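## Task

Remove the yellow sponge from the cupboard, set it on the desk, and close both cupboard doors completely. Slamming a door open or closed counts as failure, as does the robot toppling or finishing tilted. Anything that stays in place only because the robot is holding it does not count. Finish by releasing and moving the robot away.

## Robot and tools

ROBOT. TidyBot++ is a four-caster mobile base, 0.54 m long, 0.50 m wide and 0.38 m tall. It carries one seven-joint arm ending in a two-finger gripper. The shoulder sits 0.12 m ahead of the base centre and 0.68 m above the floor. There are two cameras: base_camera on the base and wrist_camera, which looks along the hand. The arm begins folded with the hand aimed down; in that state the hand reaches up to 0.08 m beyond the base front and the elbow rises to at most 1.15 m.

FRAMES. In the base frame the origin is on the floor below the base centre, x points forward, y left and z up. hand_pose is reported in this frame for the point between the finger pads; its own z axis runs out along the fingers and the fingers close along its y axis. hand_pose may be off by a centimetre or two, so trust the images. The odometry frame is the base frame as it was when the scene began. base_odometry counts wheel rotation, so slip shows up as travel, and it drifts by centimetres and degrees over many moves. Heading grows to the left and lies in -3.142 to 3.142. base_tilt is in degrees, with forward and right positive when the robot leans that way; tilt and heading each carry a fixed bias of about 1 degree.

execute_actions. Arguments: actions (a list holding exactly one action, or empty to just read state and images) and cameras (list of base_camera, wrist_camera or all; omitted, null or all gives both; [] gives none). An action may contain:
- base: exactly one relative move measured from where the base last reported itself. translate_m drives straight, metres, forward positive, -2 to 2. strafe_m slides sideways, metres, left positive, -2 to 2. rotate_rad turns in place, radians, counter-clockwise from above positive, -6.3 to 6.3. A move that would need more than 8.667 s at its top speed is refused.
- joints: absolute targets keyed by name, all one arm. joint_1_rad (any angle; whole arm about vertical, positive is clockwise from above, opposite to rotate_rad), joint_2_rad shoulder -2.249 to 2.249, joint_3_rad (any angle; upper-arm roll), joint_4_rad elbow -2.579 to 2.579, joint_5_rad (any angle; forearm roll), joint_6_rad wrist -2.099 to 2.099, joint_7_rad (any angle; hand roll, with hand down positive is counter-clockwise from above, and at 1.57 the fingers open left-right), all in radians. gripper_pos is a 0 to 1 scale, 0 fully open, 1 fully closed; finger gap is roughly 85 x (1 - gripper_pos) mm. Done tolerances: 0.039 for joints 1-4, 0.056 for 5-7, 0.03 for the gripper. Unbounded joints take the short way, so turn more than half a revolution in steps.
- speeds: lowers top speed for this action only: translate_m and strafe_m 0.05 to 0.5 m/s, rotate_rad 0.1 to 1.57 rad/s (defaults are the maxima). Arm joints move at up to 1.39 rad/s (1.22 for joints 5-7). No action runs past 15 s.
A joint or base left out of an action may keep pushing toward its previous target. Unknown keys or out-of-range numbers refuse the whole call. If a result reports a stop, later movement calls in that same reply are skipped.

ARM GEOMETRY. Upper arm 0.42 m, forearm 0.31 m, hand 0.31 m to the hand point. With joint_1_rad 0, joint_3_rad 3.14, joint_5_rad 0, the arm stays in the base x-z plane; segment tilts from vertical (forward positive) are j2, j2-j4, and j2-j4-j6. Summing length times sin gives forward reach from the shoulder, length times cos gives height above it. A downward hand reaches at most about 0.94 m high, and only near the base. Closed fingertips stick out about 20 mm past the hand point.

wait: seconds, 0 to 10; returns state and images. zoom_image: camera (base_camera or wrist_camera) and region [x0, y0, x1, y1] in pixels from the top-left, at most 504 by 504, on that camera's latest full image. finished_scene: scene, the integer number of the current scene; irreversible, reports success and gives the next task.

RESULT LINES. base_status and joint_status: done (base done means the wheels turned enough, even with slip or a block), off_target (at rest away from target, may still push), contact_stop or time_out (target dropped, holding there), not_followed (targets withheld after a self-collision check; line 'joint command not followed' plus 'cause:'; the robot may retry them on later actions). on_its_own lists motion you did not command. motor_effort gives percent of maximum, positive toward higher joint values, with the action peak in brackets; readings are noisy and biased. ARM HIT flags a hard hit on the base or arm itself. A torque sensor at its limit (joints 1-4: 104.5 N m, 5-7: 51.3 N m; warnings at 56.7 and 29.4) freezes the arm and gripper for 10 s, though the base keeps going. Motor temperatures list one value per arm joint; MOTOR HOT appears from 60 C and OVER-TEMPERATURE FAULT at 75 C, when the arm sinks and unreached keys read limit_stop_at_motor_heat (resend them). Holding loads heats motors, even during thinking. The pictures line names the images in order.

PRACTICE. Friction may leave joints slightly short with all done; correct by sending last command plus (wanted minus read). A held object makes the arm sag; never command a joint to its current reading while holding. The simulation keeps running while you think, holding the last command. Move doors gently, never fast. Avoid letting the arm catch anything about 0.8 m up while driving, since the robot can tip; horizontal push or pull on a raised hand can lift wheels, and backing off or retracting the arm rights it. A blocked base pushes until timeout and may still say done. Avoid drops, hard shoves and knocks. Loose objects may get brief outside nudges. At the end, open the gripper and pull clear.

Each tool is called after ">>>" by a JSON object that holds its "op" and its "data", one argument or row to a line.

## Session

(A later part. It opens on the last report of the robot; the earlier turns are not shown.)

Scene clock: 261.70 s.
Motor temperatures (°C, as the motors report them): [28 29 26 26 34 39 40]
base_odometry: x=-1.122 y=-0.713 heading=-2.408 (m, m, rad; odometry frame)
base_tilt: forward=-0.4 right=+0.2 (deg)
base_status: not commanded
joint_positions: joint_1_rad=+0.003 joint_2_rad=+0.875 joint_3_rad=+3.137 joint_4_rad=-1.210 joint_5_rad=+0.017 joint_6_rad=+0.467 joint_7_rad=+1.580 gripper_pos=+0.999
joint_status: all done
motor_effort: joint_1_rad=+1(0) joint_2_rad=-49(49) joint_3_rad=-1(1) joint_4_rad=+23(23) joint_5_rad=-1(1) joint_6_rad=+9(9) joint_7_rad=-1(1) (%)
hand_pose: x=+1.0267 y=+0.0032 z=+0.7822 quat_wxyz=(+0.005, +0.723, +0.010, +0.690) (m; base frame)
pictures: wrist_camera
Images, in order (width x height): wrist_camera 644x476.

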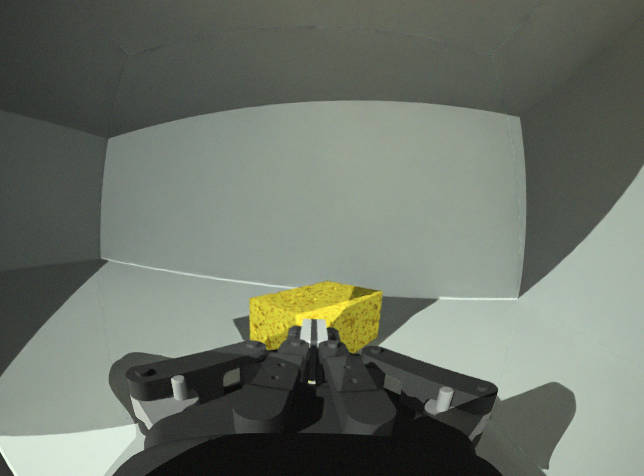

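>>> {"op": "execute_actions", "data": {
  "actions": [
    {"joints":{"gripper_pos":0}}
  ],
  "cameras": []
}}

>>> {"op": "execute_actions", "data": {
  "actions": [
    {"joints":{"joint_1_rad":0.012,"joint_2_rad":1.06,"joint_4_rad":-0.82,"joint_6_rad":0.235}}
  ],
  "cameras": ["wrist_camera"]
}}

Scene clock: 268.20 s.
Motor temperatures (°C, as the motors report them): [28 29 26 26 34 39 40]
base_odometry: x=-1.122 y=-0.713 heading=-2.408 (m, m, rad; odometry frame)
base_tilt: forward=-0.4 right=+0.2 (deg)
base_status: not commanded
joint_positions: joint_1_rad=+0.003 joint_2_rad=+0.875 joint_3_rad=+3.137 joint_4_rad=-1.210 joint_5_rad=+0.017 joint_6_rad=+0.467 joint_7_rad=+1.580 gripper_pos=+0.000
joint_status: all done
motor_effort: joint_1_rad=+0(0) joint_2_rad=-49(50) joint_3_rad=-1(1) joint_4_rad=+23(22) joint_5_rad=-1(1) joint_6_rad=+9(9) joint_7_rad=-1(1) (%)
hand_pose: x=+1.0267 y=+0.0032 z=+0.7822 quat_wxyz=(+0.005, +0.723, +0.010, +0.690) (m; base frame)
pictures: none
No camera images: the call's "cameras" was empty. Leave "cameras" out to get every camera's image.

Scene clock: 269.73 s.
Motor temperatures (°C, as the motors report them): [28 29 26 26 34 39 40]
base_odometry: x=-1.122 y=-0.713 heading=-2.408 (m, m, rad; odometry frame)
base_tilt: forward=-0.4 right=+0.1 (deg)
base_status: not commanded
joint_positions: joint_1_rad=+0.003 joint_2_rad=+1.040 joint_3_rad=+3.137 joint_4_rad=-0.833 joint_5_rad=+0.017 joint_6_rad=+0.267 joint_7_rad=+1.580 gripper_pos=+0.000
joint_status: all done
motor_effort: joint_1_rad=+0(1) joint_2_rad=-54(55) joint_3_rad=-1(1) joint_4_rad=+24(24) joint_5_rad=-1(1) joint_6_rad=+9(9) joint_7_rad=-2(1) (%)
hand_pose: x=+1.0931 y=+0.0014 z=+0.7899 quat_wxyz=(+0.006, +0.720, +0.009, +0.694) (m; base frame)
pictures: wrist_camera
Images, in order (width x height): wrist_camera 644x476.

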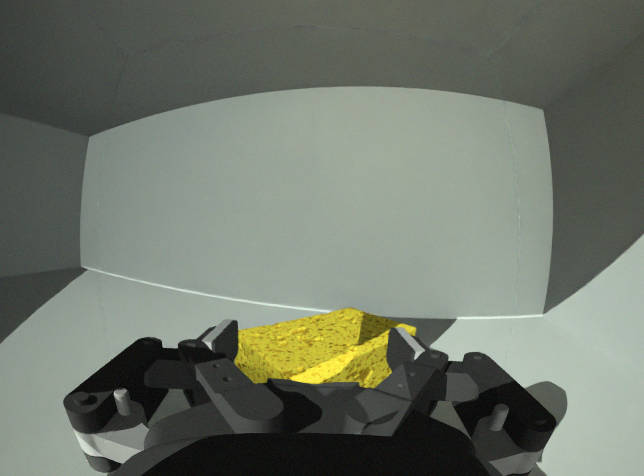

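>>> {"op": "execute_actions", "data": {
  "actions": [
    {"base":{"translate_m":0.015},"speeds":{"translate_m":0.05}}
  ],
  "cameras": []
}}

>>> {"op": "execute_actions", "data": {
  "actions": [
    {"joints":{"gripper_pos":1}}
  ],
  "cameras": ["wrist_camera"]
}}

Scene clock: 276.43 s.
Motor temperatures (°C, as the motors report them): [28 30 26 26 34 39 40]
base_odometry: x=-1.133 y=-0.723 heading=-2.409 (m, m, rad; odometry frame)
base_tilt: forward=-0.4 right=+0.2 (deg)
base_status: done
joint_positions: joint_1_rad=+0.003 joint_2_rad=+1.042 joint_3_rad=+3.137 joint_4_rad=-0.833 joint_5_rad=+0.017 joint_6_rad=+0.267 joint_7_rad=+1.580 gripper_pos=+0.000
joint_status: not commanded
motor_effort: joint_1_rad=+0(1) joint_2_rad=-54(55) joint_3_rad=-1(1) joint_4_rad=+24(25) joint_5_rad=-1(1) joint_6_rad=+8(9) joint_7_rad=-1(1) (%)
hand_pose: x=+1.0933 y=+0.0014 z=+0.7889 quat_wxyz=(+0.006, +0.720, +0.009, +0.694) (m; base frame)
pictures: none
No camera images: the call's "cameras" was empty. Leave "cameras" out to get every camera's image.

Scene clock: 277.53 s.
Motor temperatures (°C, as the motors report them): [28 30 26 26 34 39 40]
base_odometry: x=-1.133 y=-0.723 heading=-2.409 (m, m, rad; odometry frame)
base_tilt: forward=-0.4 right=+0.1 (deg)
base_status: not commanded
joint_positions: joint_1_rad=+0.003 joint_2_rad=+1.042 joint_3_rad=+3.137 joint_4_rad=-0.833 joint_5_rad=+0.017 joint_6_rad=+0.267 joint_7_rad=+1.580 gripper_pos=+0.999
joint_status: all done
motor_effort: joint_1_rad=+0(0) joint_2_rad=-54(54) joint_3_rad=-1(1) joint_4_rad=+24(24) joint_5_rad=-1(1) joint_6_rad=+9(9) joint_7_rad=-1(1) (%)
hand_pose: x=+1.0933 y=+0.0014 z=+0.7889 quat_wxyz=(+0.006, +0.720, +0.009, +0.694) (m; base frame)
pictures: wrist_camera
Images, in order (width x height): wrist_camera 644x476.

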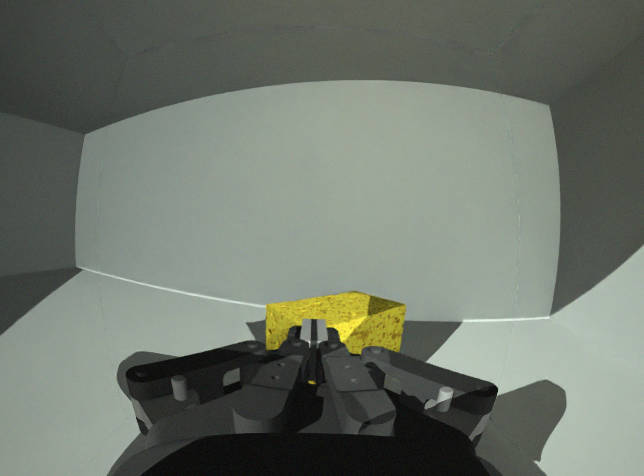

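>>> {"op": "execute_actions", "data": {
  "actions": [
    {"joints":{"gripper_pos":0}}
  ],
  "cameras": []
}}

>>> {"op": "execute_actions", "data": {
  "actions": [
    {"joints":{"joint_1_rad":0.035,"joint_2_rad":1.075,"joint_6_rad":0.18}}
  ],
  "cameras": ["wrist_camera"]
}}

Scene clock: 282.93 s.
Motor temperatures (°C, as the motors report them): [28 30 26 26 34 39 40]
base_odometry: x=-1.133 y=-0.723 heading=-2.409 (m, m, rad; odometry frame)
base_tilt: forward=-0.4 right=+0.1 (deg)
base_status: not commanded
joint_positions: joint_1_rad=+0.003 joint_2_rad=+1.042 joint_3_rad=+3.137 joint_4_rad=-0.833 joint_5_rad=+0.017 joint_6_rad=+0.267 joint_7_rad=+1.580 gripper_pos=+0.000
joint_status: all done
motor_effort: joint_1_rad=+0(0) joint_2_rad=-54(54) joint_3_rad=-1(1) joint_4_rad=+24(24) joint_5_rad=-1(1) joint_6_rad=+8(9) joint_7_rad=-1(2) (%)
hand_pose: x=+1.0933 y=+0.0014 z=+0.7889 quat_wxyz=(+0.006, +0.720, +0.009, +0.694) (m; base frame)
pictures: none
No camera images: the call's "cameras" was empty. Leave "cameras" out to get every camera's image.

Scene clock: 283.63 s.
Motor temperatures (°C, as the motors report them): [28 30 26 26 34 39 40]
base_odometry: x=-1.133 y=-0.723 heading=-2.409 (m, m, rad; odometry frame)
base_tilt: forward=-0.4 right=+0.2 (deg)
base_status: not commanded
joint_positions: joint_1_rad=+0.018 joint_2_rad=+1.045 joint_3_rad=+3.137 joint_4_rad=-0.826 joint_5_rad=+0.017 joint_6_rad=+0.215 joint_7_rad=+1.580 gripper_pos=+0.000
joint_status: all done
motor_effort: joint_1_rad=+0(2) joint_2_rad=-53(54) joint_3_rad=-1(2) joint_4_rad=+23(24) joint_5_rad=-1(1) joint_6_rad=+8(9) joint_7_rad=-1(1) (%)
hand_pose: x=+1.0932 y=-0.0134 z=+0.7739 quat_wxyz=(+0.011, +0.736, +0.004, +0.676) (m; base frame)
pictures: wrist_camera
Images, in order (width x height): wrist_camera 644x476.

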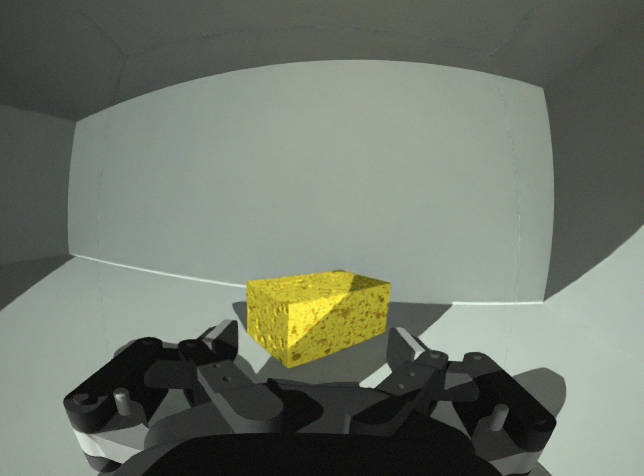

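>>> {"op": "execute_actions", "data": {
  "actions": [
    {"base":{"translate_m":0.05},"speeds":{"translate_m":0.05}}
  ]
}}

Scene clock: 289.73 s.
Motor temperatures (°C, as the motors report them): [28 30 26 27 34 39 40]
base_odometry: x=-1.171 y=-0.757 heading=-2.409 (m, m, rad; odometry frame)
base_tilt: forward=-0.4 right=+0.2 (deg)
base_status: done
joint_positions: joint_1_rad=+0.020 joint_2_rad=+1.046 joint_3_rad=+3.137 joint_4_rad=-0.823 joint_5_rad=+0.017 joint_6_rad=+0.214 joint_7_rad=+1.580 gripper_pos=+0.000
joint_status: not commanded
motor_effort: joint_1_rad=+0(1) joint_2_rad=-52(55) joint_3_rad=-1(1) joint_4_rad=+23(24) joint_5_rad=-1(1) joint_6_rad=+8(9) joint_7_rad=-1(1) (%)
hand_pose: x=+1.0937 y=-0.0154 z=+0.7739 quat_wxyz=(+0.012, +0.736, +0.003, +0.677) (m; base frame)
pictures: base_camera, wrist_camera
Images, in order (width x height): base_camera 644x364, wrist_camera 644x476.

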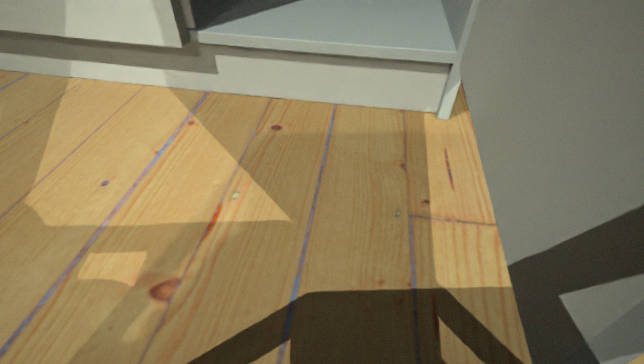

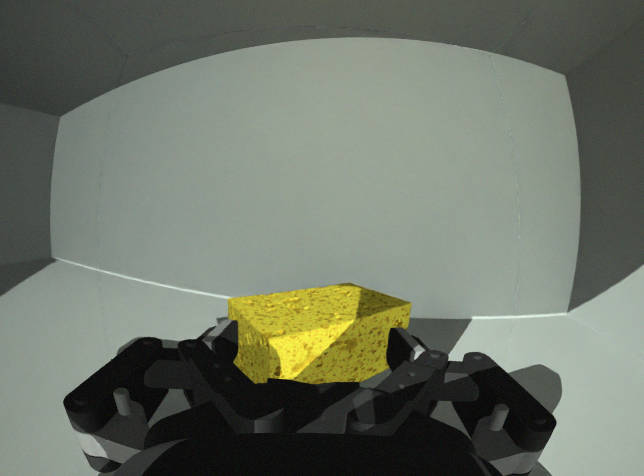

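Straddling now; a bit more and close.

>>> {"op": "execute_actions", "data": {
  "actions": [
    {"base":{"translate_m":0.025},"speeds":{"translate_m":0.05}}
  ],
  "cameras": []
}}

>>> {"op": "execute_actions", "data": {
  "actions": [
    {"joints":{"gripper_pos":1}}
  ],
  "cameras": ["wrist_camera"]
}}

Scene clock: 293.83 s.
Motor temperatures (°C, as the motors report them): [28 30 26 27 34 39 40]
base_odometry: x=-1.187 y=-0.772 heading=-2.409 (m, m, rad; odometry frame)
base_tilt: forward=-0.4 right=+0.2 (deg)
base_status: translate_m time_out (by the wheels' count: +0.023 of +0.025)
joint_positions: joint_1_rad=+0.022 joint_2_rad=+1.050 joint_3_rad=+3.137 joint_4_rad=-0.817 joint_5_rad=+0.017 joint_6_rad=+0.213 joint_7_rad=+1.580 gripper_pos=+0.000
joint_status: not commanded
motor_effort: joint_1_rad=+0(5) joint_2_rad=-51(56) joint_3_rad=-1(2) joint_4_rad=+22(24) joint_5_rad=-1(2) joint_6_rad=+8(9) joint_7_rad=-1(1) (%)
hand_pose: x=+1.0947 y=-0.0165 z=+0.7740 quat_wxyz=(+0.012, +0.736, +0.002, +0.677) (m; base frame)
pictures: none
No camera images: the call's "cameras" was empty. Leave "cameras" out to get every camera's image.

not run: a stop came earlier in this reply.

>>> {"op": "execute_actions", "data": {
  "actions": [
    {"joints":{"gripper_pos":1}}
  ]
}}

Scene clock: 297.13 s.
Motor temperatures (°C, as the motors report them): [28 30 26 27 34 39 40]
base_odometry: x=-1.188 y=-0.772 heading=-2.409 (m, m, rad; odometry frame)
base_tilt: forward=-0.4 right=+0.2 (deg)
base_status: not commanded
joint_positions: joint_1_rad=+0.034 joint_2_rad=+1.052 joint_3_rad=+3.126 joint_4_rad=-0.813 joint_5_rad=+0.017 joint_6_rad=+0.212 joint_7_rad=+1.580 gripper_pos=+0.999
joint_status: all done
motor_effort: joint_1_rad=-1(11) joint_2_rad=-52(53) joint_3_rad=-1(4) joint_4_rad=+23(28) joint_5_rad=-1(3) joint_6_rad=+8(9) joint_7_rad=-1(2) (%)
hand_pose: x=+1.0950 y=-0.0249 z=+0.7742 quat_wxyz=(+0.012, +0.735, -0.003, +0.678) (m; base frame)
pictures: base_camera, wrist_camera
Images, in order (width x height): base_camera 644x364, wrist_camera 644x476.

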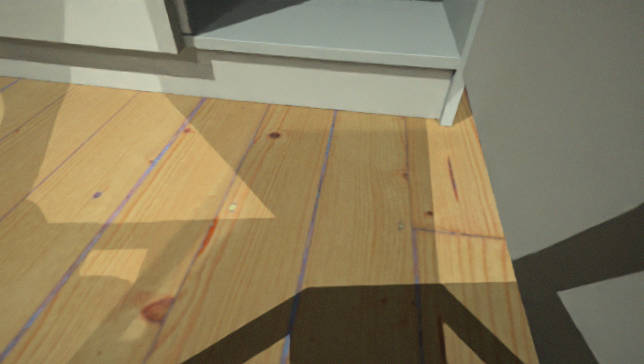

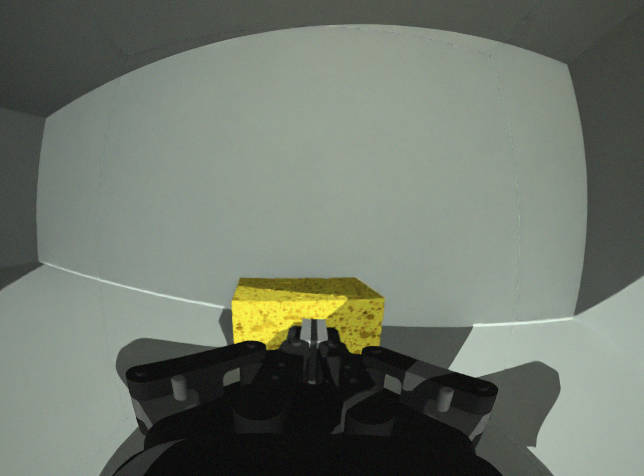

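>>> {"op": "execute_actions", "data": {
  "actions": [
    {"base":{"translate_m":-0.42},"joints":{"joint_6_rad":0.25},"speeds":{"translate_m":0.3}}
  ],
  "cameras": []
}}

>>> {"op": "execute_actions", "data": {
  "actions": [
    {"base":{"strafe_m":-0.16},"speeds":{"strafe_m":0.05}}
  ]
}}

Scene clock: 318.10 s.
Motor temperatures (°C, as the motors report them): [28 30 26 27 34 39 40]
base_odometry: x=-0.875 y=-0.491 heading=-2.409 (m, m, rad; odometry frame)
base_tilt: forward=-0.4 right=+0.1 (deg)
base_status: done
joint_positions: joint_1_rad=+0.035 joint_2_rad=+1.055 joint_3_rad=+3.126 joint_4_rad=-0.813 joint_5_rad=+0.017 joint_6_rad=+0.226 joint_7_rad=+1.580 gripper_pos=+0.999
joint_status: all done
motor_effort: joint_1_rad=+0(5) joint_2_rad=-55(57) joint_3_rad=-1(3) joint_4_rad=+24(24) joint_5_rad=-1(1) joint_6_rad=+9(10) joint_7_rad=-1(1) (%)
hand_pose: x=+1.0957 y=-0.0256 z=+0.7750 quat_wxyz=(+0.012, +0.732, -0.004, +0.681) (m; base frame)
pictures: none
No camera images: the call's "cameras" was empty. Leave "cameras" out to get every camera's image.

Scene clock: 321.80 s.
Motor temperatures (°C, as the motors report them): [28 30 26 27 34 39 40]
base_odometry: x=-0.982 y=-0.372 heading=-2.409 (m, m, rad; odometry frame)
base_tilt: forward=-0.4 right=+0.2 (deg)
base_status: done
joint_positions: joint_1_rad=+0.031 joint_2_rad=+1.055 joint_3_rad=+3.126 joint_4_rad=-0.813 joint_5_rad=+0.017 joint_6_rad=+0.226 joint_7_rad=+1.580 gripper_pos=+0.999
joint_status: not commanded
motor_effort: joint_1_rad=+1(4) joint_2_rad=-55(55) joint_3_rad=-1(2) joint_4_rad=+23(25) joint_5_rad=-1(2) joint_6_rad=+9(10) joint_7_rad=-2(1) (%)
hand_pose: x=+1.0958 y=-0.0212 z=+0.7750 quat_wxyz=(+0.010, +0.732, -0.002, +0.681) (m; base frame)
pictures: base_camera, wrist_camera
Images, in order (width x height): base_camera 644x364, wrist_camera 644x476.

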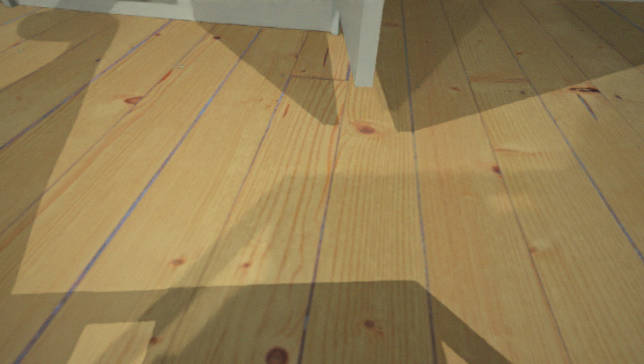

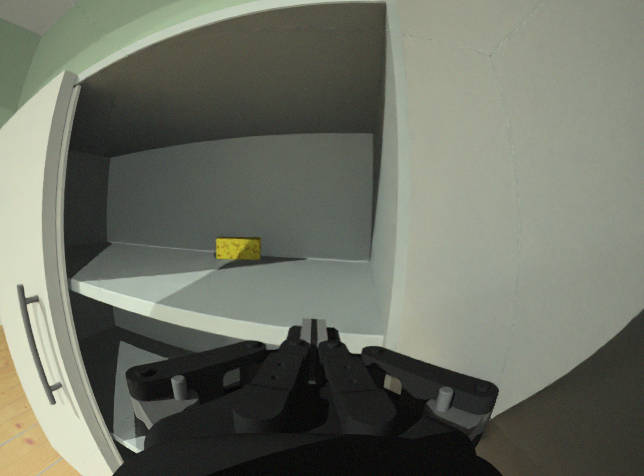

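>>> {"op": "execute_actions", "data": {
  "actions": [
    {"base":{"translate_m":-0.12},"speeds":{"translate_m":0.15}}
  ],
  "cameras": []
}}

>>> {"op": "execute_actions", "data": {
  "actions": [
    {"base":{"strafe_m":-0.14},"speeds":{"strafe_m":0.05}}
  ]
}}

Scene clock: 329.77 s.
Motor temperatures (°C, as the motors report them): [28 31 26 27 34 39 40]
base_odometry: x=-0.893 y=-0.292 heading=-2.409 (m, m, rad; odometry frame)
base_tilt: forward=-0.3 right=+0.2 (deg)
base_status: done
joint_positions: joint_1_rad=+0.031 joint_2_rad=+1.057 joint_3_rad=+3.126 joint_4_rad=-0.813 joint_5_rad=+0.017 joint_6_rad=+0.226 joint_7_rad=+1.580 gripper_pos=+0.999
joint_status: not commanded
motor_effort: joint_1_rad=+1(1) joint_2_rad=-54(57) joint_3_rad=-1(1) joint_4_rad=+24(25) joint_5_rad=-1(1) joint_6_rad=+9(9) joint_7_rad=-1(1) (%)
hand_pose: x=+1.0960 y=-0.0217 z=+0.7731 quat_wxyz=(+0.011, +0.733, -0.002, +0.681) (m; base frame)
pictures: none
No camera images: the call's "cameras" was empty. Leave "cameras" out to get every camera's image.

Scene clock: 333.07 s.
Motor temperatures (°C, as the motors report them): [28 31 26 27 34 39 40]
base_odometry: x=-0.986 y=-0.188 heading=-2.408 (m, m, rad; odometry frame)
base_tilt: forward=-0.5 right=+0.1 (deg)
base_status: done
joint_positions: joint_1_rad=-0.121 joint_2_rad=+1.056 joint_3_rad=+3.097 joint_4_rad=-0.813 joint_5_rad=+0.017 joint_6_rad=+0.226 joint_7_rad=+1.580 gripper_pos=+0.999
joint_status: not commanded
motor_effort: joint_1_rad=+31(33) joint_2_rad=-49(55) joint_3_rad=+10(11) joint_4_rad=+25(26) joint_5_rad=-1(3) joint_6_rad=+9(9) joint_7_rad=-1(1) (%)
hand_pose: x=+1.0860 y=+0.1385 z=+0.7744 quat_wxyz=(-0.055, +0.731, +0.050, +0.679) (m; base frame)
pictures: base_camera, wrist_camera
Images, in order (width x height): base_camera 644x364, wrist_camera 644x476.

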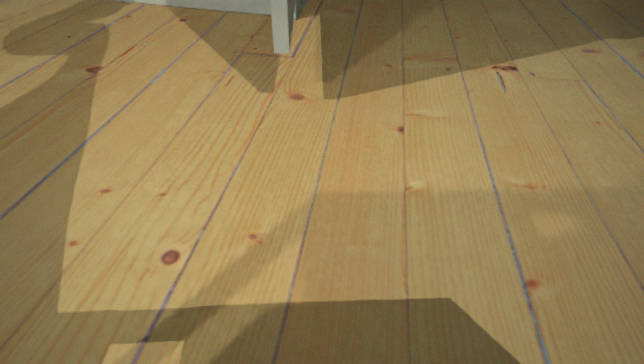

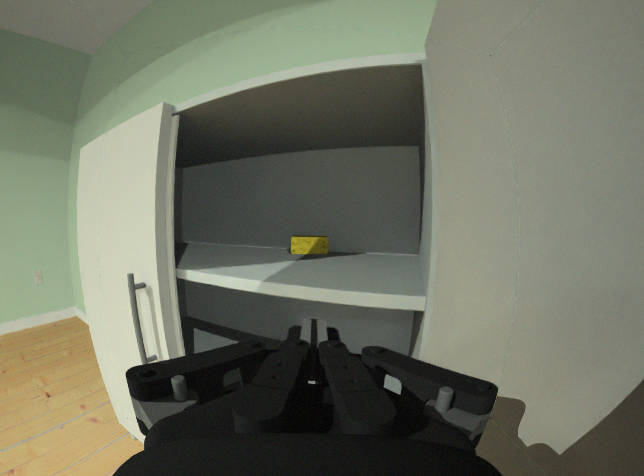

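>>> {"op": "execute_actions", "data": {
  "actions": [
    {"base":{"strafe_m":0.39},"joints":{"joint_1_rad":0.0},"speeds":{"strafe_m":0.3}}
  ],
  "cameras": []
}}

>>> {"op": "execute_actions", "data": {
  "actions": [
    {"base":{"translate_m":0.3},"joints":{"joint_1_rad":0.13},"speeds":{"translate_m":0.3}}
  ],
  "cameras": ["wrist_camera"]
}}

>>> {"op": "execute_actions", "data": {
  "actions": [
    {"base":{"translate_m":0.18},"joints":{"joint_1_rad":0.19},"speeds":{"translate_m":0.15}}
  ]
}}

Scene clock: 344.83 s.
Motor temperatures (°C, as the motors report them): [28 31 26 27 34 39 40]
base_odometry: x=-0.725 y=-0.478 heading=-2.408 (m, m, rad; odometry frame)
base_tilt: forward=-0.4 right=+0.1 (deg)
base_status: done
joint_positions: joint_1_rad=-0.003 joint_2_rad=+1.058 joint_3_rad=+3.134 joint_4_rad=-0.813 joint_5_rad=+0.017 joint_6_rad=+0.226 joint_7_rad=+1.580 gripper_pos=+0.999
joint_status: all done
motor_effort: joint_1_rad=-1(28) joint_2_rad=-54(55) joint_3_rad=-1(9) joint_4_rad=+24(26) joint_5_rad=-1(0) joint_6_rad=+9(9) joint_7_rad=-1(2) (%)
hand_pose: x=+1.0963 y=+0.0080 z=+0.7721 quat_wxyz=(+0.003, +0.733, +0.011, +0.680) (m; base frame)
pictures: none
No camera images: the call's "cameras" was empty. Leave "cameras" out to get every camera's image.

Scene clock: 346.83 s.
Motor temperatures (°C, as the motors report them): [28 31 26 27 34 39 40]
base_odometry: x=-0.948 y=-0.679 heading=-2.408 (m, m, rad; odometry frame)
base_tilt: forward=-0.4 right=+0.2 (deg)
base_status: done
joint_positions: joint_1_rad=+0.131 joint_2_rad=+1.059 joint_3_rad=+3.135 joint_4_rad=-0.814 joint_5_rad=+0.017 joint_6_rad=+0.226 joint_7_rad=+1.580 gripper_pos=+0.999
joint_status: all done
motor_effort: joint_1_rad=+1(6) joint_2_rad=-55(56) joint_3_rad=-1(3) joint_4_rad=+24(25) joint_5_rad=-1(1) joint_6_rad=+9(9) joint_7_rad=-1(1) (%)
hand_pose: x=+1.0886 y=-0.1227 z=+0.7709 quat_wxyz=(+0.049, +0.732, -0.038, +0.678) (m; base frame)
pictures: wrist_camera
Images, in order (width x height): wrist_camera 644x476.

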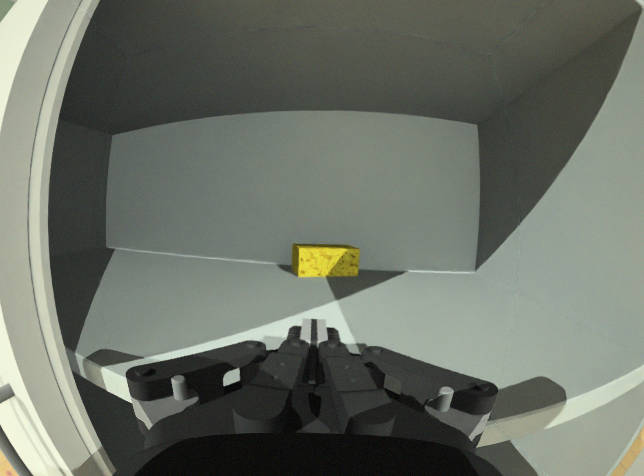

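Scene clock: 348.73 s.
Motor temperatures (°C, as the motors report them): [28 31 26 27 34 39 40]
base_odometry: x=-1.082 y=-0.800 heading=-2.408 (m, m, rad; odometry frame)
base_tilt: forward=-0.4 right=+0.2 (deg)
base_status: done
joint_positions: joint_1_rad=+0.190 joint_2_rad=+1.055 joint_3_rad=+3.135 joint_4_rad=-0.813 joint_5_rad=+0.017 joint_6_rad=+0.229 joint_7_rad=+1.580 gripper_pos=+0.999
joint_status: all done
motor_effort: joint_1_rad=+1(3) joint_2_rad=-53(56) joint_3_rad=-1(2) joint_4_rad=+24(31) joint_5_rad=-2(1) joint_6_rad=+8(12) joint_7_rad=-1(1) (%)
hand_pose: x=+1.0795 y=-0.1798 z=+0.7759 quat_wxyz=(+0.069, +0.728, -0.059, +0.679) (m; base frame)
pictures: base_camera, wrist_camera
Images, in order (width x height): base_camera 644x364, wrist_camera 644x476.

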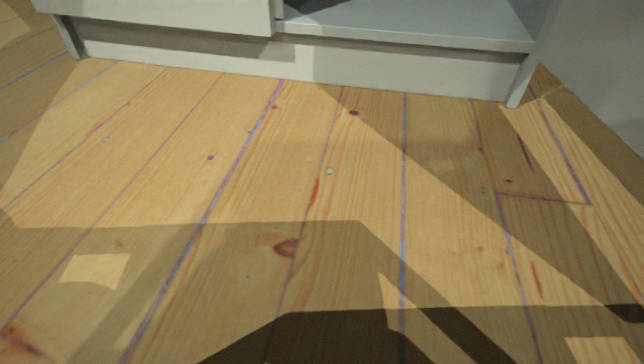

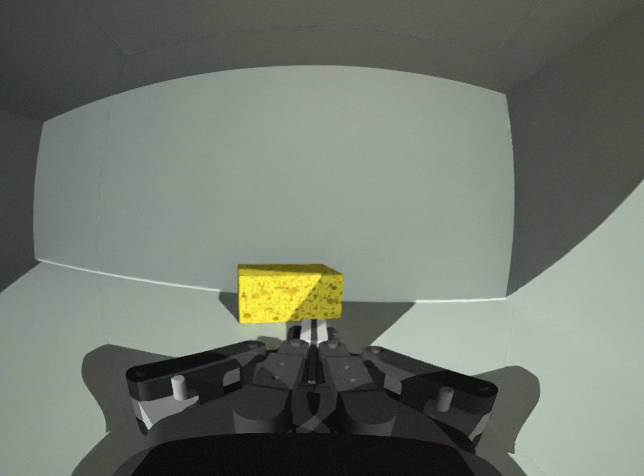

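>>> {"op": "execute_actions", "data": {
  "actions": [
    {"joints":{"joint_1_rad":0.245,"joint_6_rad":0.255}}
  ],
  "cameras": []
}}

>>> {"op": "execute_actions", "data": {
  "actions": [
    {"base":{"translate_m":0.085},"speeds":{"translate_m":0.08}}
  ]
}}

Scene clock: 353.67 s.
Motor temperatures (°C, as the motors report them): [28 31 26 27 34 39 40]
base_odometry: x=-1.082 y=-0.800 heading=-2.408 (m, m, rad; odometry frame)
base_tilt: forward=-0.4 right=+0.2 (deg)
base_status: not commanded
joint_positions: joint_1_rad=+0.240 joint_2_rad=+1.055 joint_3_rad=+3.135 joint_4_rad=-0.813 joint_5_rad=+0.017 joint_6_rad=+0.229 joint_7_rad=+1.580 gripper_pos=+0.999
joint_status: all done
motor_effort: joint_1_rad=+0(4) joint_2_rad=-53(53) joint_3_rad=-1(1) joint_4_rad=+23(24) joint_5_rad=-1(1) joint_6_rad=+8(9) joint_7_rad=-1(1) (%)
hand_pose: x=+1.0693 y=-0.2276 z=+0.7759 quat_wxyz=(+0.086, +0.727, -0.078, +0.677) (m; base frame)
pictures: none
No camera images: the call's "cameras" was empty. Leave "cameras" out to get every camera's image.

Scene clock: 355.27 s.
Motor temperatures (°C, as the motors report them): [28 31 26 27 34 39 40]
base_odometry: x=-1.145 y=-0.857 heading=-2.408 (m, m, rad; odometry frame)
base_tilt: forward=-0.3 right=+0.1 (deg)
base_status: done
joint_positions: joint_1_rad=+0.240 joint_2_rad=+1.056 joint_3_rad=+3.135 joint_4_rad=-0.813 joint_5_rad=+0.017 joint_6_rad=+0.230 joint_7_rad=+1.580 gripper_pos=+0.999
joint_status: not commanded
motor_effort: joint_1_rad=+0(2) joint_2_rad=-52(54) joint_3_rad=-1(1) joint_4_rad=+22(25) joint_5_rad=-1(1) joint_6_rad=+8(9) joint_7_rad=-1(1) (%)
hand_pose: x=+1.0693 y=-0.2276 z=+0.7758 quat_wxyz=(+0.086, +0.727, -0.078, +0.677) (m; base frame)
pictures: base_camera, wrist_camera
Images, in order (width x height): base_camera 644x364, wrist_camera 644x476.

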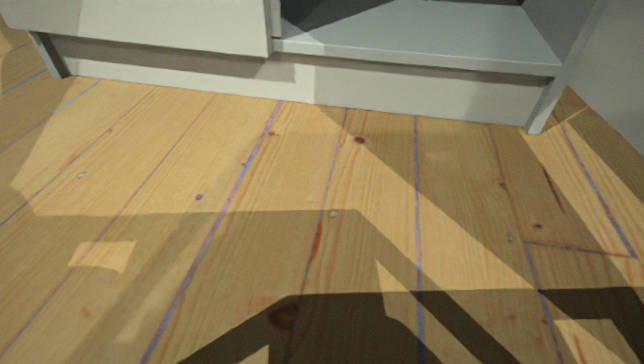

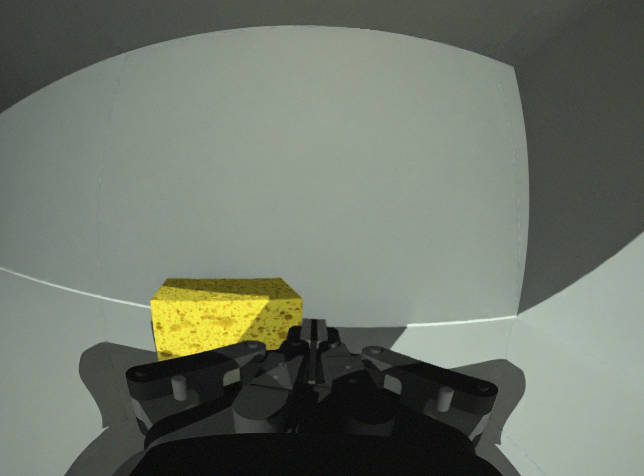

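>>> {"op": "execute_actions", "data": {
  "actions": [
    {"joints":{"joint_1_rad":0.16}}
  ],
  "cameras": ["wrist_camera"]
}}

Scene clock: 361.07 s.
Motor temperatures (°C, as the motors report them): [28 31 26 27 34 39 40]
base_odometry: x=-1.145 y=-0.856 heading=-2.408 (m, m, rad; odometry frame)
base_tilt: forward=-0.4 right=+0.2 (deg)
base_status: not commanded
joint_positions: joint_1_rad=+0.163 joint_2_rad=+1.056 joint_3_rad=+3.136 joint_4_rad=-0.813 joint_5_rad=+0.017 joint_6_rad=+0.230 joint_7_rad=+1.580 gripper_pos=+0.999
joint_status: all done
motor_effort: joint_1_rad=+1(5) joint_2_rad=-52(52) joint_3_rad=+0(3) joint_4_rad=+22(23) joint_5_rad=-2(1) joint_6_rad=+8(8) joint_7_rad=-1(2) (%)
hand_pose: x=+1.0840 y=-0.1541 z=+0.7758 quat_wxyz=(+0.060, +0.729, -0.049, +0.680) (m; base frame)
pictures: wrist_camera
Images, in order (width x height): wrist_camera 644x476.

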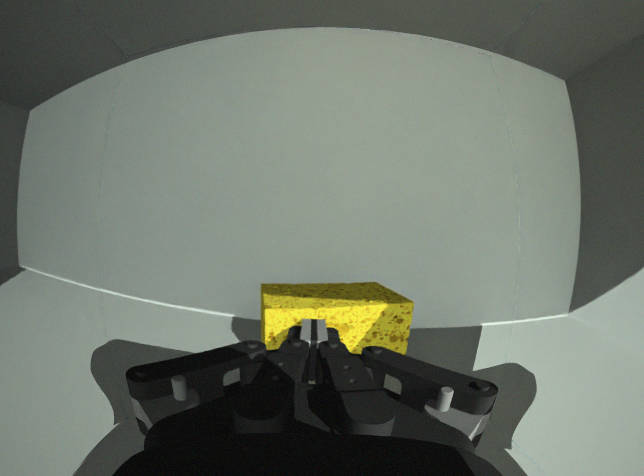

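>>> {"op": "execute_actions", "data": {
  "actions": [
    {"joints":{"joint_1_rad":0.26}}
  ],
  "cameras": []
}}

>>> {"op": "execute_actions", "data": {
  "actions": [
    {"base":{"translate_m":0.035},"speeds":{"translate_m":0.06}}
  ],
  "cameras": ["wrist_camera"]
}}

>>> {"op": "execute_actions", "data": {
  "actions": [
    {"joints":{"joint_1_rad":0.17}}
  ],
  "cameras": ["wrist_camera"]
}}

Scene clock: 367.47 s.
Motor temperatures (°C, as the motors report them): [28 31 26 27 34 39 40]
base_odometry: x=-1.145 y=-0.856 heading=-2.408 (m, m, rad; odometry frame)
base_tilt: forward=-0.4 right=+0.1 (deg)
base_status: not commanded
joint_positions: joint_1_rad=+0.261 joint_2_rad=+1.056 joint_3_rad=+3.136 joint_4_rad=-0.813 joint_5_rad=+0.017 joint_6_rad=+0.230 joint_7_rad=+1.580 gripper_pos=+0.999
joint_status: all done
motor_effort: joint_1_rad=-1(7) joint_2_rad=-51(52) joint_3_rad=-2(2) joint_4_rad=+22(22) joint_5_rad=-1(1) joint_6_rad=+8(8) joint_7_rad=-1(1) (%)
hand_pose: x=+1.0644 y=-0.2472 z=+0.7758 quat_wxyz=(+0.093, +0.726, -0.085, +0.676) (m; base frame)
pictures: none
No camera images: the call's "cameras" was empty. Leave "cameras" out to get every camera's image.

Scene clock: 368.57 s.
Motor temperatures (°C, as the motors report them): [28 31 26 27 34 39 40]
base_odometry: x=-1.171 y=-0.880 heading=-2.408 (m, m, rad; odometry frame)
base_tilt: forward=-0.4 right=+0.2 (deg)
base_status: done
joint_positions: joint_1_rad=+0.261 joint_2_rad=+1.056 joint_3_rad=+3.136 joint_4_rad=-0.813 joint_5_rad=+0.017 joint_6_rad=+0.231 joint_7_rad=+1.580 gripper_pos=+0.999
joint_status: not commanded
motor_effort: joint_1_rad=-1(1) joint_2_rad=-51(54) joint_3_rad=-1(1) joint_4_rad=+22(25) joint_5_rad=-1(1) joint_6_rad=+7(9) joint_7_rad=-1(1) (%)
hand_pose: x=+1.0644 y=-0.2472 z=+0.7759 quat_wxyz=(+0.093, +0.726, -0.085, +0.677) (m; base frame)
pictures: wrist_camera
Images, in order (width x height): wrist_camera 644x476.

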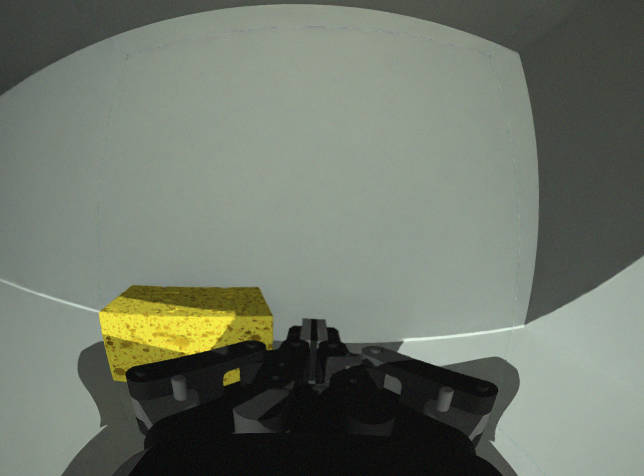

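Scene clock: 369.63 s.
Motor temperatures (°C, as the motors report them): [28 31 26 27 34 39 40]
base_odometry: x=-1.171 y=-0.880 heading=-2.408 (m, m, rad; odometry frame)
base_tilt: forward=-0.4 right=+0.1 (deg)
base_status: not commanded
joint_positions: joint_1_rad=+0.175 joint_2_rad=+1.056 joint_3_rad=+3.137 joint_4_rad=-0.813 joint_5_rad=+0.017 joint_6_rad=+0.231 joint_7_rad=+1.580 gripper_pos=+0.999
joint_status: all done
motor_effort: joint_1_rad=+1(7) joint_2_rad=-51(51) joint_3_rad=-1(4) joint_4_rad=+22(22) joint_5_rad=-1(1) joint_6_rad=+7(8) joint_7_rad=-1(2) (%)
hand_pose: x=+1.0822 y=-0.1653 z=+0.7758 quat_wxyz=(+0.065, +0.729, -0.053, +0.680) (m; base frame)
pictures: wrist_camera
Images, in order (width x height): wrist_camera 644x476.

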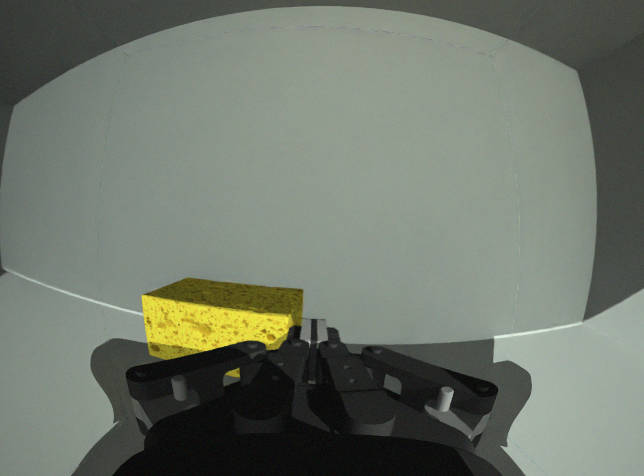

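>>> {"op": "execute_actions", "data": {
  "actions": [
    {"joints":{"joint_1_rad":0.09}}
  ],
  "cameras": ["wrist_camera"]
}}

>>> {"op": "execute_actions", "data": {
  "actions": [
    {"base":{"translate_m":-0.14},"joints":{"gripper_pos":0},"speeds":{"translate_m":0.15}}
  ],
  "cameras": ["wrist_camera"]
}}

Scene clock: 373.23 s.
Motor temperatures (°C, as the motors report them): [28 31 26 27 34 39 40]
base_odometry: x=-1.171 y=-0.880 heading=-2.408 (m, m, rad; odometry frame)
base_tilt: forward=-0.4 right=+0.1 (deg)
base_status: not commanded
joint_positions: joint_1_rad=+0.097 joint_2_rad=+1.056 joint_3_rad=+3.138 joint_4_rad=-0.813 joint_5_rad=+0.017 joint_6_rad=+0.231 joint_7_rad=+1.580 gripper_pos=+0.999
joint_status: all done
motor_effort: joint_1_rad=+1(7) joint_2_rad=-51(51) joint_3_rad=-1(4) joint_4_rad=+22(21) joint_5_rad=-2(1) joint_6_rad=+7(8) joint_7_rad=-1(1) (%)
hand_pose: x=+1.0920 y=-0.0909 z=+0.7758 quat_wxyz=(+0.039, +0.730, -0.025, +0.682) (m; base frame)
pictures: wrist_camera
Images, in order (width x height): wrist_camera 644x476.

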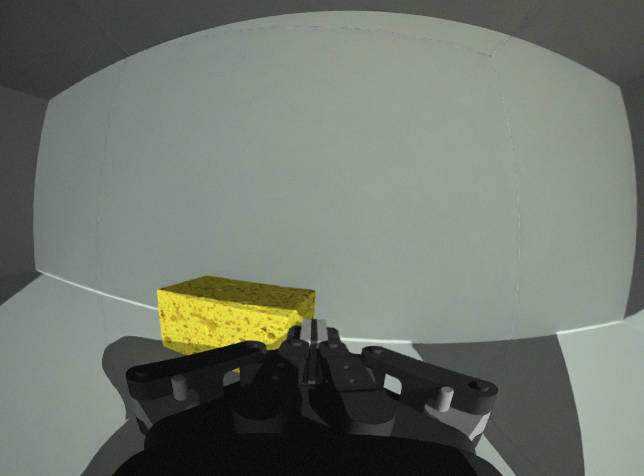

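Scene clock: 374.87 s.
Motor temperatures (°C, as the motors report them): [28 31 26 27 34 39 40]
base_odometry: x=-1.067 y=-0.786 heading=-2.409 (m, m, rad; odometry frame)
base_tilt: forward=-0.4 right=+0.1 (deg)
base_status: done
joint_positions: joint_1_rad=+0.096 joint_2_rad=+1.056 joint_3_rad=+3.138 joint_4_rad=-0.813 joint_5_rad=+0.017 joint_6_rad=+0.233 joint_7_rad=+1.580 gripper_pos=+0.000
joint_status: all done
motor_effort: joint_1_rad=+0(2) joint_2_rad=-54(54) joint_3_rad=-1(1) joint_4_rad=+23(24) joint_5_rad=-1(2) joint_6_rad=+9(9) joint_7_rad=-1(1) (%)
hand_pose: x=+1.0922 y=-0.0898 z=+0.7760 quat_wxyz=(+0.038, +0.729, -0.025, +0.682) (m; base frame)
pictures: wrist_camera
Images, in order (width x height): wrist_camera 644x476.

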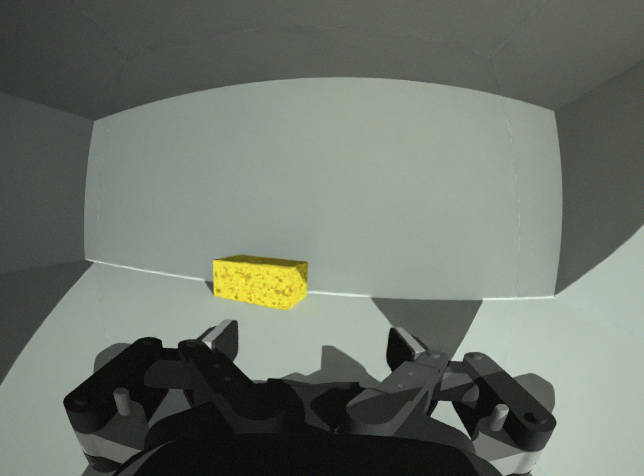

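>>> {"op": "execute_actions", "data": {
  "actions": [
    {"joints":{"joint_1_rad":0.14,"gripper_pos":1}}
  ],
  "cameras": []
}}

>>> {"op": "execute_actions", "data": {
  "actions": [
    {"base":{"translate_m":0.185},"speeds":{"translate_m":0.1}}
  ],
  "cameras": ["wrist_camera"]
}}

>>> {"op": "execute_actions", "data": {
  "actions": [
    {"joints":{"joint_1_rad":0.08}}
  ],
  "cameras": ["wrist_camera"]
}}

>>> {"op": "execute_actions", "data": {
  "actions": [
    {"base":{"translate_m":-0.06},"speeds":{"translate_m":0.06}}
  ],
  "cameras": ["wrist_camera"]
}}

Scene clock: 387.17 s.
Motor temperatures (°C, as the motors report them): [28 31 26 27 34 39 40]
base_odometry: x=-1.067 y=-0.786 heading=-2.409 (m, m, rad; odometry frame)
base_tilt: forward=-0.4 right=+0.2 (deg)
base_status: not commanded
joint_positions: joint_1_rad=+0.135 joint_2_rad=+1.056 joint_3_rad=+3.138 joint_4_rad=-0.813 joint_5_rad=+0.017 joint_6_rad=+0.233 joint_7_rad=+1.580 gripper_pos=+0.999
joint_status: all done
motor_effort: joint_1_rad=+0(3) joint_2_rad=-53(54) joint_3_rad=-1(2) joint_4_rad=+24(24) joint_5_rad=-1(1) joint_6_rad=+9(9) joint_7_rad=-1(1) (%)
hand_pose: x=+1.0880 y=-0.1274 z=+0.7760 quat_wxyz=(+0.052, +0.729, -0.039, +0.682) (m; base frame)
pictures: none
No camera images: the call's "cameras" was empty. Leave "cameras" out to get every camera's image.

Scene clock: 389.60 s.
Motor temperatures (°C, as the motors report them): [28 31 26 27 34 39 40]
base_odometry: x=-1.204 y=-0.910 heading=-2.409 (m, m, rad; odometry frame)
base_tilt: forward=-0.4 right=+0.2 (deg)
base_status: done
joint_positions: joint_1_rad=+0.135 joint_2_rad=+1.057 joint_3_rad=+3.138 joint_4_rad=-0.813 joint_5_rad=+0.017 joint_6_rad=+0.234 joint_7_rad=+1.580 gripper_pos=+0.999
joint_status: not commanded
motor_effort: joint_1_rad=+1(3) joint_2_rad=-51(55) joint_3_rad=-1(2) joint_4_rad=+22(25) joint_5_rad=-1(1) joint_6_rad=+8(9) joint_7_rad=-2(1) (%)
hand_pose: x=+1.0880 y=-0.1274 z=+0.7762 quat_wxyz=(+0.052, +0.729, -0.039, +0.682) (m; base frame)
pictures: wrist_camera
Images, in order (width x height): wrist_camera 644x476.

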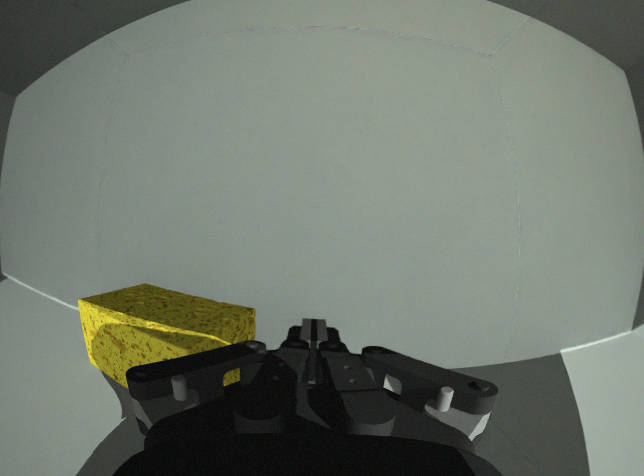

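Scene clock: 390.57 s.
Motor temperatures (°C, as the motors report them): [28 31 26 27 34 39 40]
base_odometry: x=-1.204 y=-0.910 heading=-2.409 (m, m, rad; odometry frame)
base_tilt: forward=-0.4 right=+0.2 (deg)
base_status: not commanded
joint_positions: joint_1_rad=+0.093 joint_2_rad=+1.057 joint_3_rad=+3.138 joint_4_rad=-0.813 joint_5_rad=+0.017 joint_6_rad=+0.234 joint_7_rad=+1.580 gripper_pos=+0.999
joint_status: all done
motor_effort: joint_1_rad=+0(4) joint_2_rad=-51(51) joint_3_rad=-1(3) joint_4_rad=+23(22) joint_5_rad=-1(1) joint_6_rad=+8(8) joint_7_rad=-1(1) (%)
hand_pose: x=+1.0926 y=-0.0862 z=+0.7762 quat_wxyz=(+0.037, +0.729, -0.023, +0.683) (m; base frame)
pictures: wrist_camera
Images, in order (width x height): wrist_camera 644x476.

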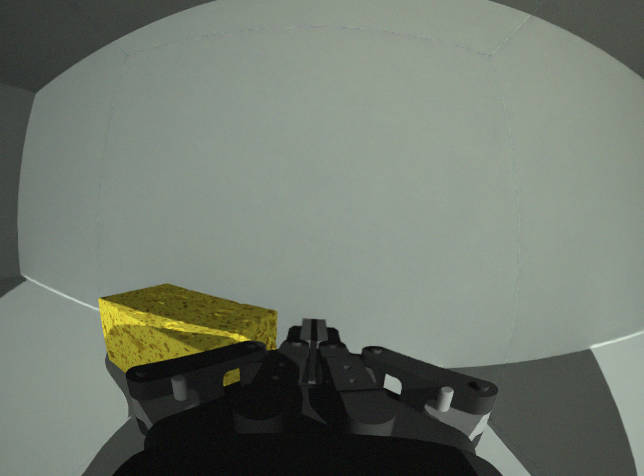

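Scene clock: 392.07 s.
Motor temperatures (°C, as the motors report them): [28 31 26 27 34 39 40]
base_odometry: x=-1.160 y=-0.870 heading=-2.409 (m, m, rad; odometry frame)
base_tilt: forward=-0.4 right=+0.1 (deg)
base_status: done
joint_positions: joint_1_rad=+0.092 joint_2_rad=+1.057 joint_3_rad=+3.138 joint_4_rad=-0.812 joint_5_rad=+0.017 joint_6_rad=+0.235 joint_7_rad=+1.580 gripper_pos=+0.999
joint_status: not commanded
motor_effort: joint_1_rad=+0(1) joint_2_rad=-51(55) joint_3_rad=-1(1) joint_4_rad=+22(24) joint_5_rad=-1(1) joint_6_rad=+7(9) joint_7_rad=-1(1) (%)
hand_pose: x=+1.0928 y=-0.0857 z=+0.7763 quat_wxyz=(+0.037, +0.729, -0.023, +0.683) (m; base frame)
pictures: wrist_camera
Images, in order (width x height): wrist_camera 644x476.

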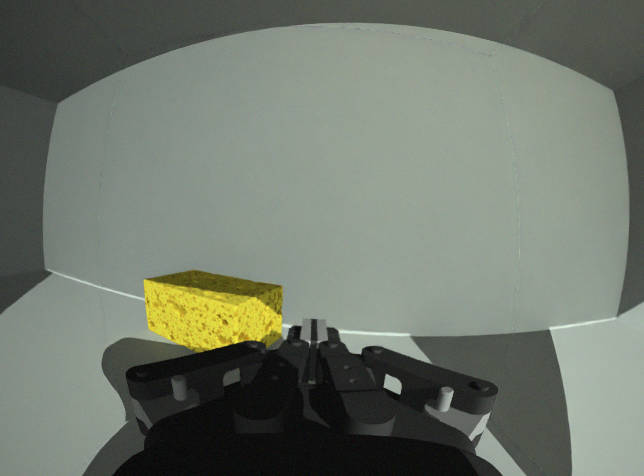

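>>> {"op": "execute_actions", "data": {
  "actions": [
    {"base":{"translate_m":0.055},"speeds":{"translate_m":0.06}}
  ],
  "cameras": []
}}

>>> {"op": "execute_actions", "data": {
  "actions": [
    {"joints":{"joint_1_rad":0.02}}
  ],
  "cameras": ["wrist_camera"]
}}

>>> {"op": "execute_actions", "data": {
  "actions": [
    {"base":{"translate_m":-0.13},"speeds":{"translate_m":0.06}}
  ],
  "cameras": ["wrist_camera"]
}}

Scene clock: 398.93 s.
Motor temperatures (°C, as the motors report them): [28 31 26 27 34 39 40]
base_odometry: x=-1.201 y=-0.907 heading=-2.409 (m, m, rad; odometry frame)
base_tilt: forward=-0.4 right=+0.1 (deg)
base_status: done
joint_positions: joint_1_rad=+0.092 joint_2_rad=+1.057 joint_3_rad=+3.138 joint_4_rad=-0.812 joint_5_rad=+0.017 joint_6_rad=+0.235 joint_7_rad=+1.580 gripper_pos=+0.999
joint_status: not commanded
motor_effort: joint_1_rad=+0(1) joint_2_rad=-51(54) joint_3_rad=-1(1) joint_4_rad=+21(24) joint_5_rad=-1(1) joint_6_rad=+8(9) joint_7_rad=-1(1) (%)
hand_pose: x=+1.0928 y=-0.0857 z=+0.7763 quat_wxyz=(+0.037, +0.729, -0.023, +0.683) (m; base frame)
pictures: none
No camera images: the call's "cameras" was empty. Leave "cameras" out to get every camera's image.

Scene clock: 399.93 s.
Motor temperatures (°C, as the motors report them): [28 31 26 27 34 39 40]
base_odometry: x=-1.201 y=-0.907 heading=-2.409 (m, m, rad; odometry frame)
base_tilt: forward=-0.4 right=+0.2 (deg)
base_status: not commanded
joint_positions: joint_1_rad=+0.030 joint_2_rad=+1.057 joint_3_rad=+3.138 joint_4_rad=-0.812 joint_5_rad=+0.017 joint_6_rad=+0.235 joint_7_rad=+1.580 gripper_pos=+0.999
joint_status: all done
motor_effort: joint_1_rad=+0(6) joint_2_rad=-51(51) joint_3_rad=-1(3) joint_4_rad=+22(22) joint_5_rad=-1(1) joint_6_rad=+8(8) joint_7_rad=-1(2) (%)
hand_pose: x=+1.0963 y=-0.0255 z=+0.7763 quat_wxyz=(+0.016, +0.729, -0.001, +0.684) (m; base frame)
pictures: wrist_camera
Images, in order (width x height): wrist_camera 644x476.

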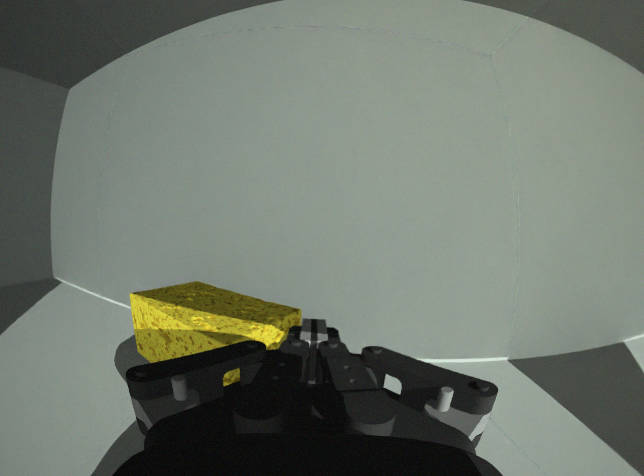

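Scene clock: 402.60 s.
Motor temperatures (°C, as the motors report them): [28 31 26 27 34 39 40]
base_odometry: x=-1.104 y=-0.820 heading=-2.410 (m, m, rad; odometry frame)
base_tilt: forward=-0.4 right=+0.2 (deg)
base_status: done
joint_positions: joint_1_rad=+0.030 joint_2_rad=+1.058 joint_3_rad=+3.138 joint_4_rad=-0.812 joint_5_rad=+0.017 joint_6_rad=+0.236 joint_7_rad=+1.580 gripper_pos=+0.999
joint_status: not commanded
motor_effort: joint_1_rad=+1(2) joint_2_rad=-54(55) joint_3_rad=-1(2) joint_4_rad=+24(25) joint_5_rad=-1(1) joint_6_rad=+9(9) joint_7_rad=-1(1) (%)
hand_pose: x=+1.0964 y=-0.0249 z=+0.7765 quat_wxyz=(+0.016, +0.729, +0.000, +0.685) (m; base frame)
pictures: wrist_camera
Images, in order (width x height): wrist_camera 644x476.

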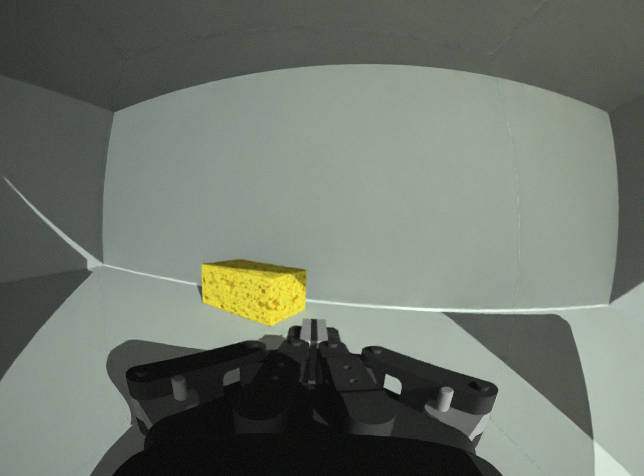

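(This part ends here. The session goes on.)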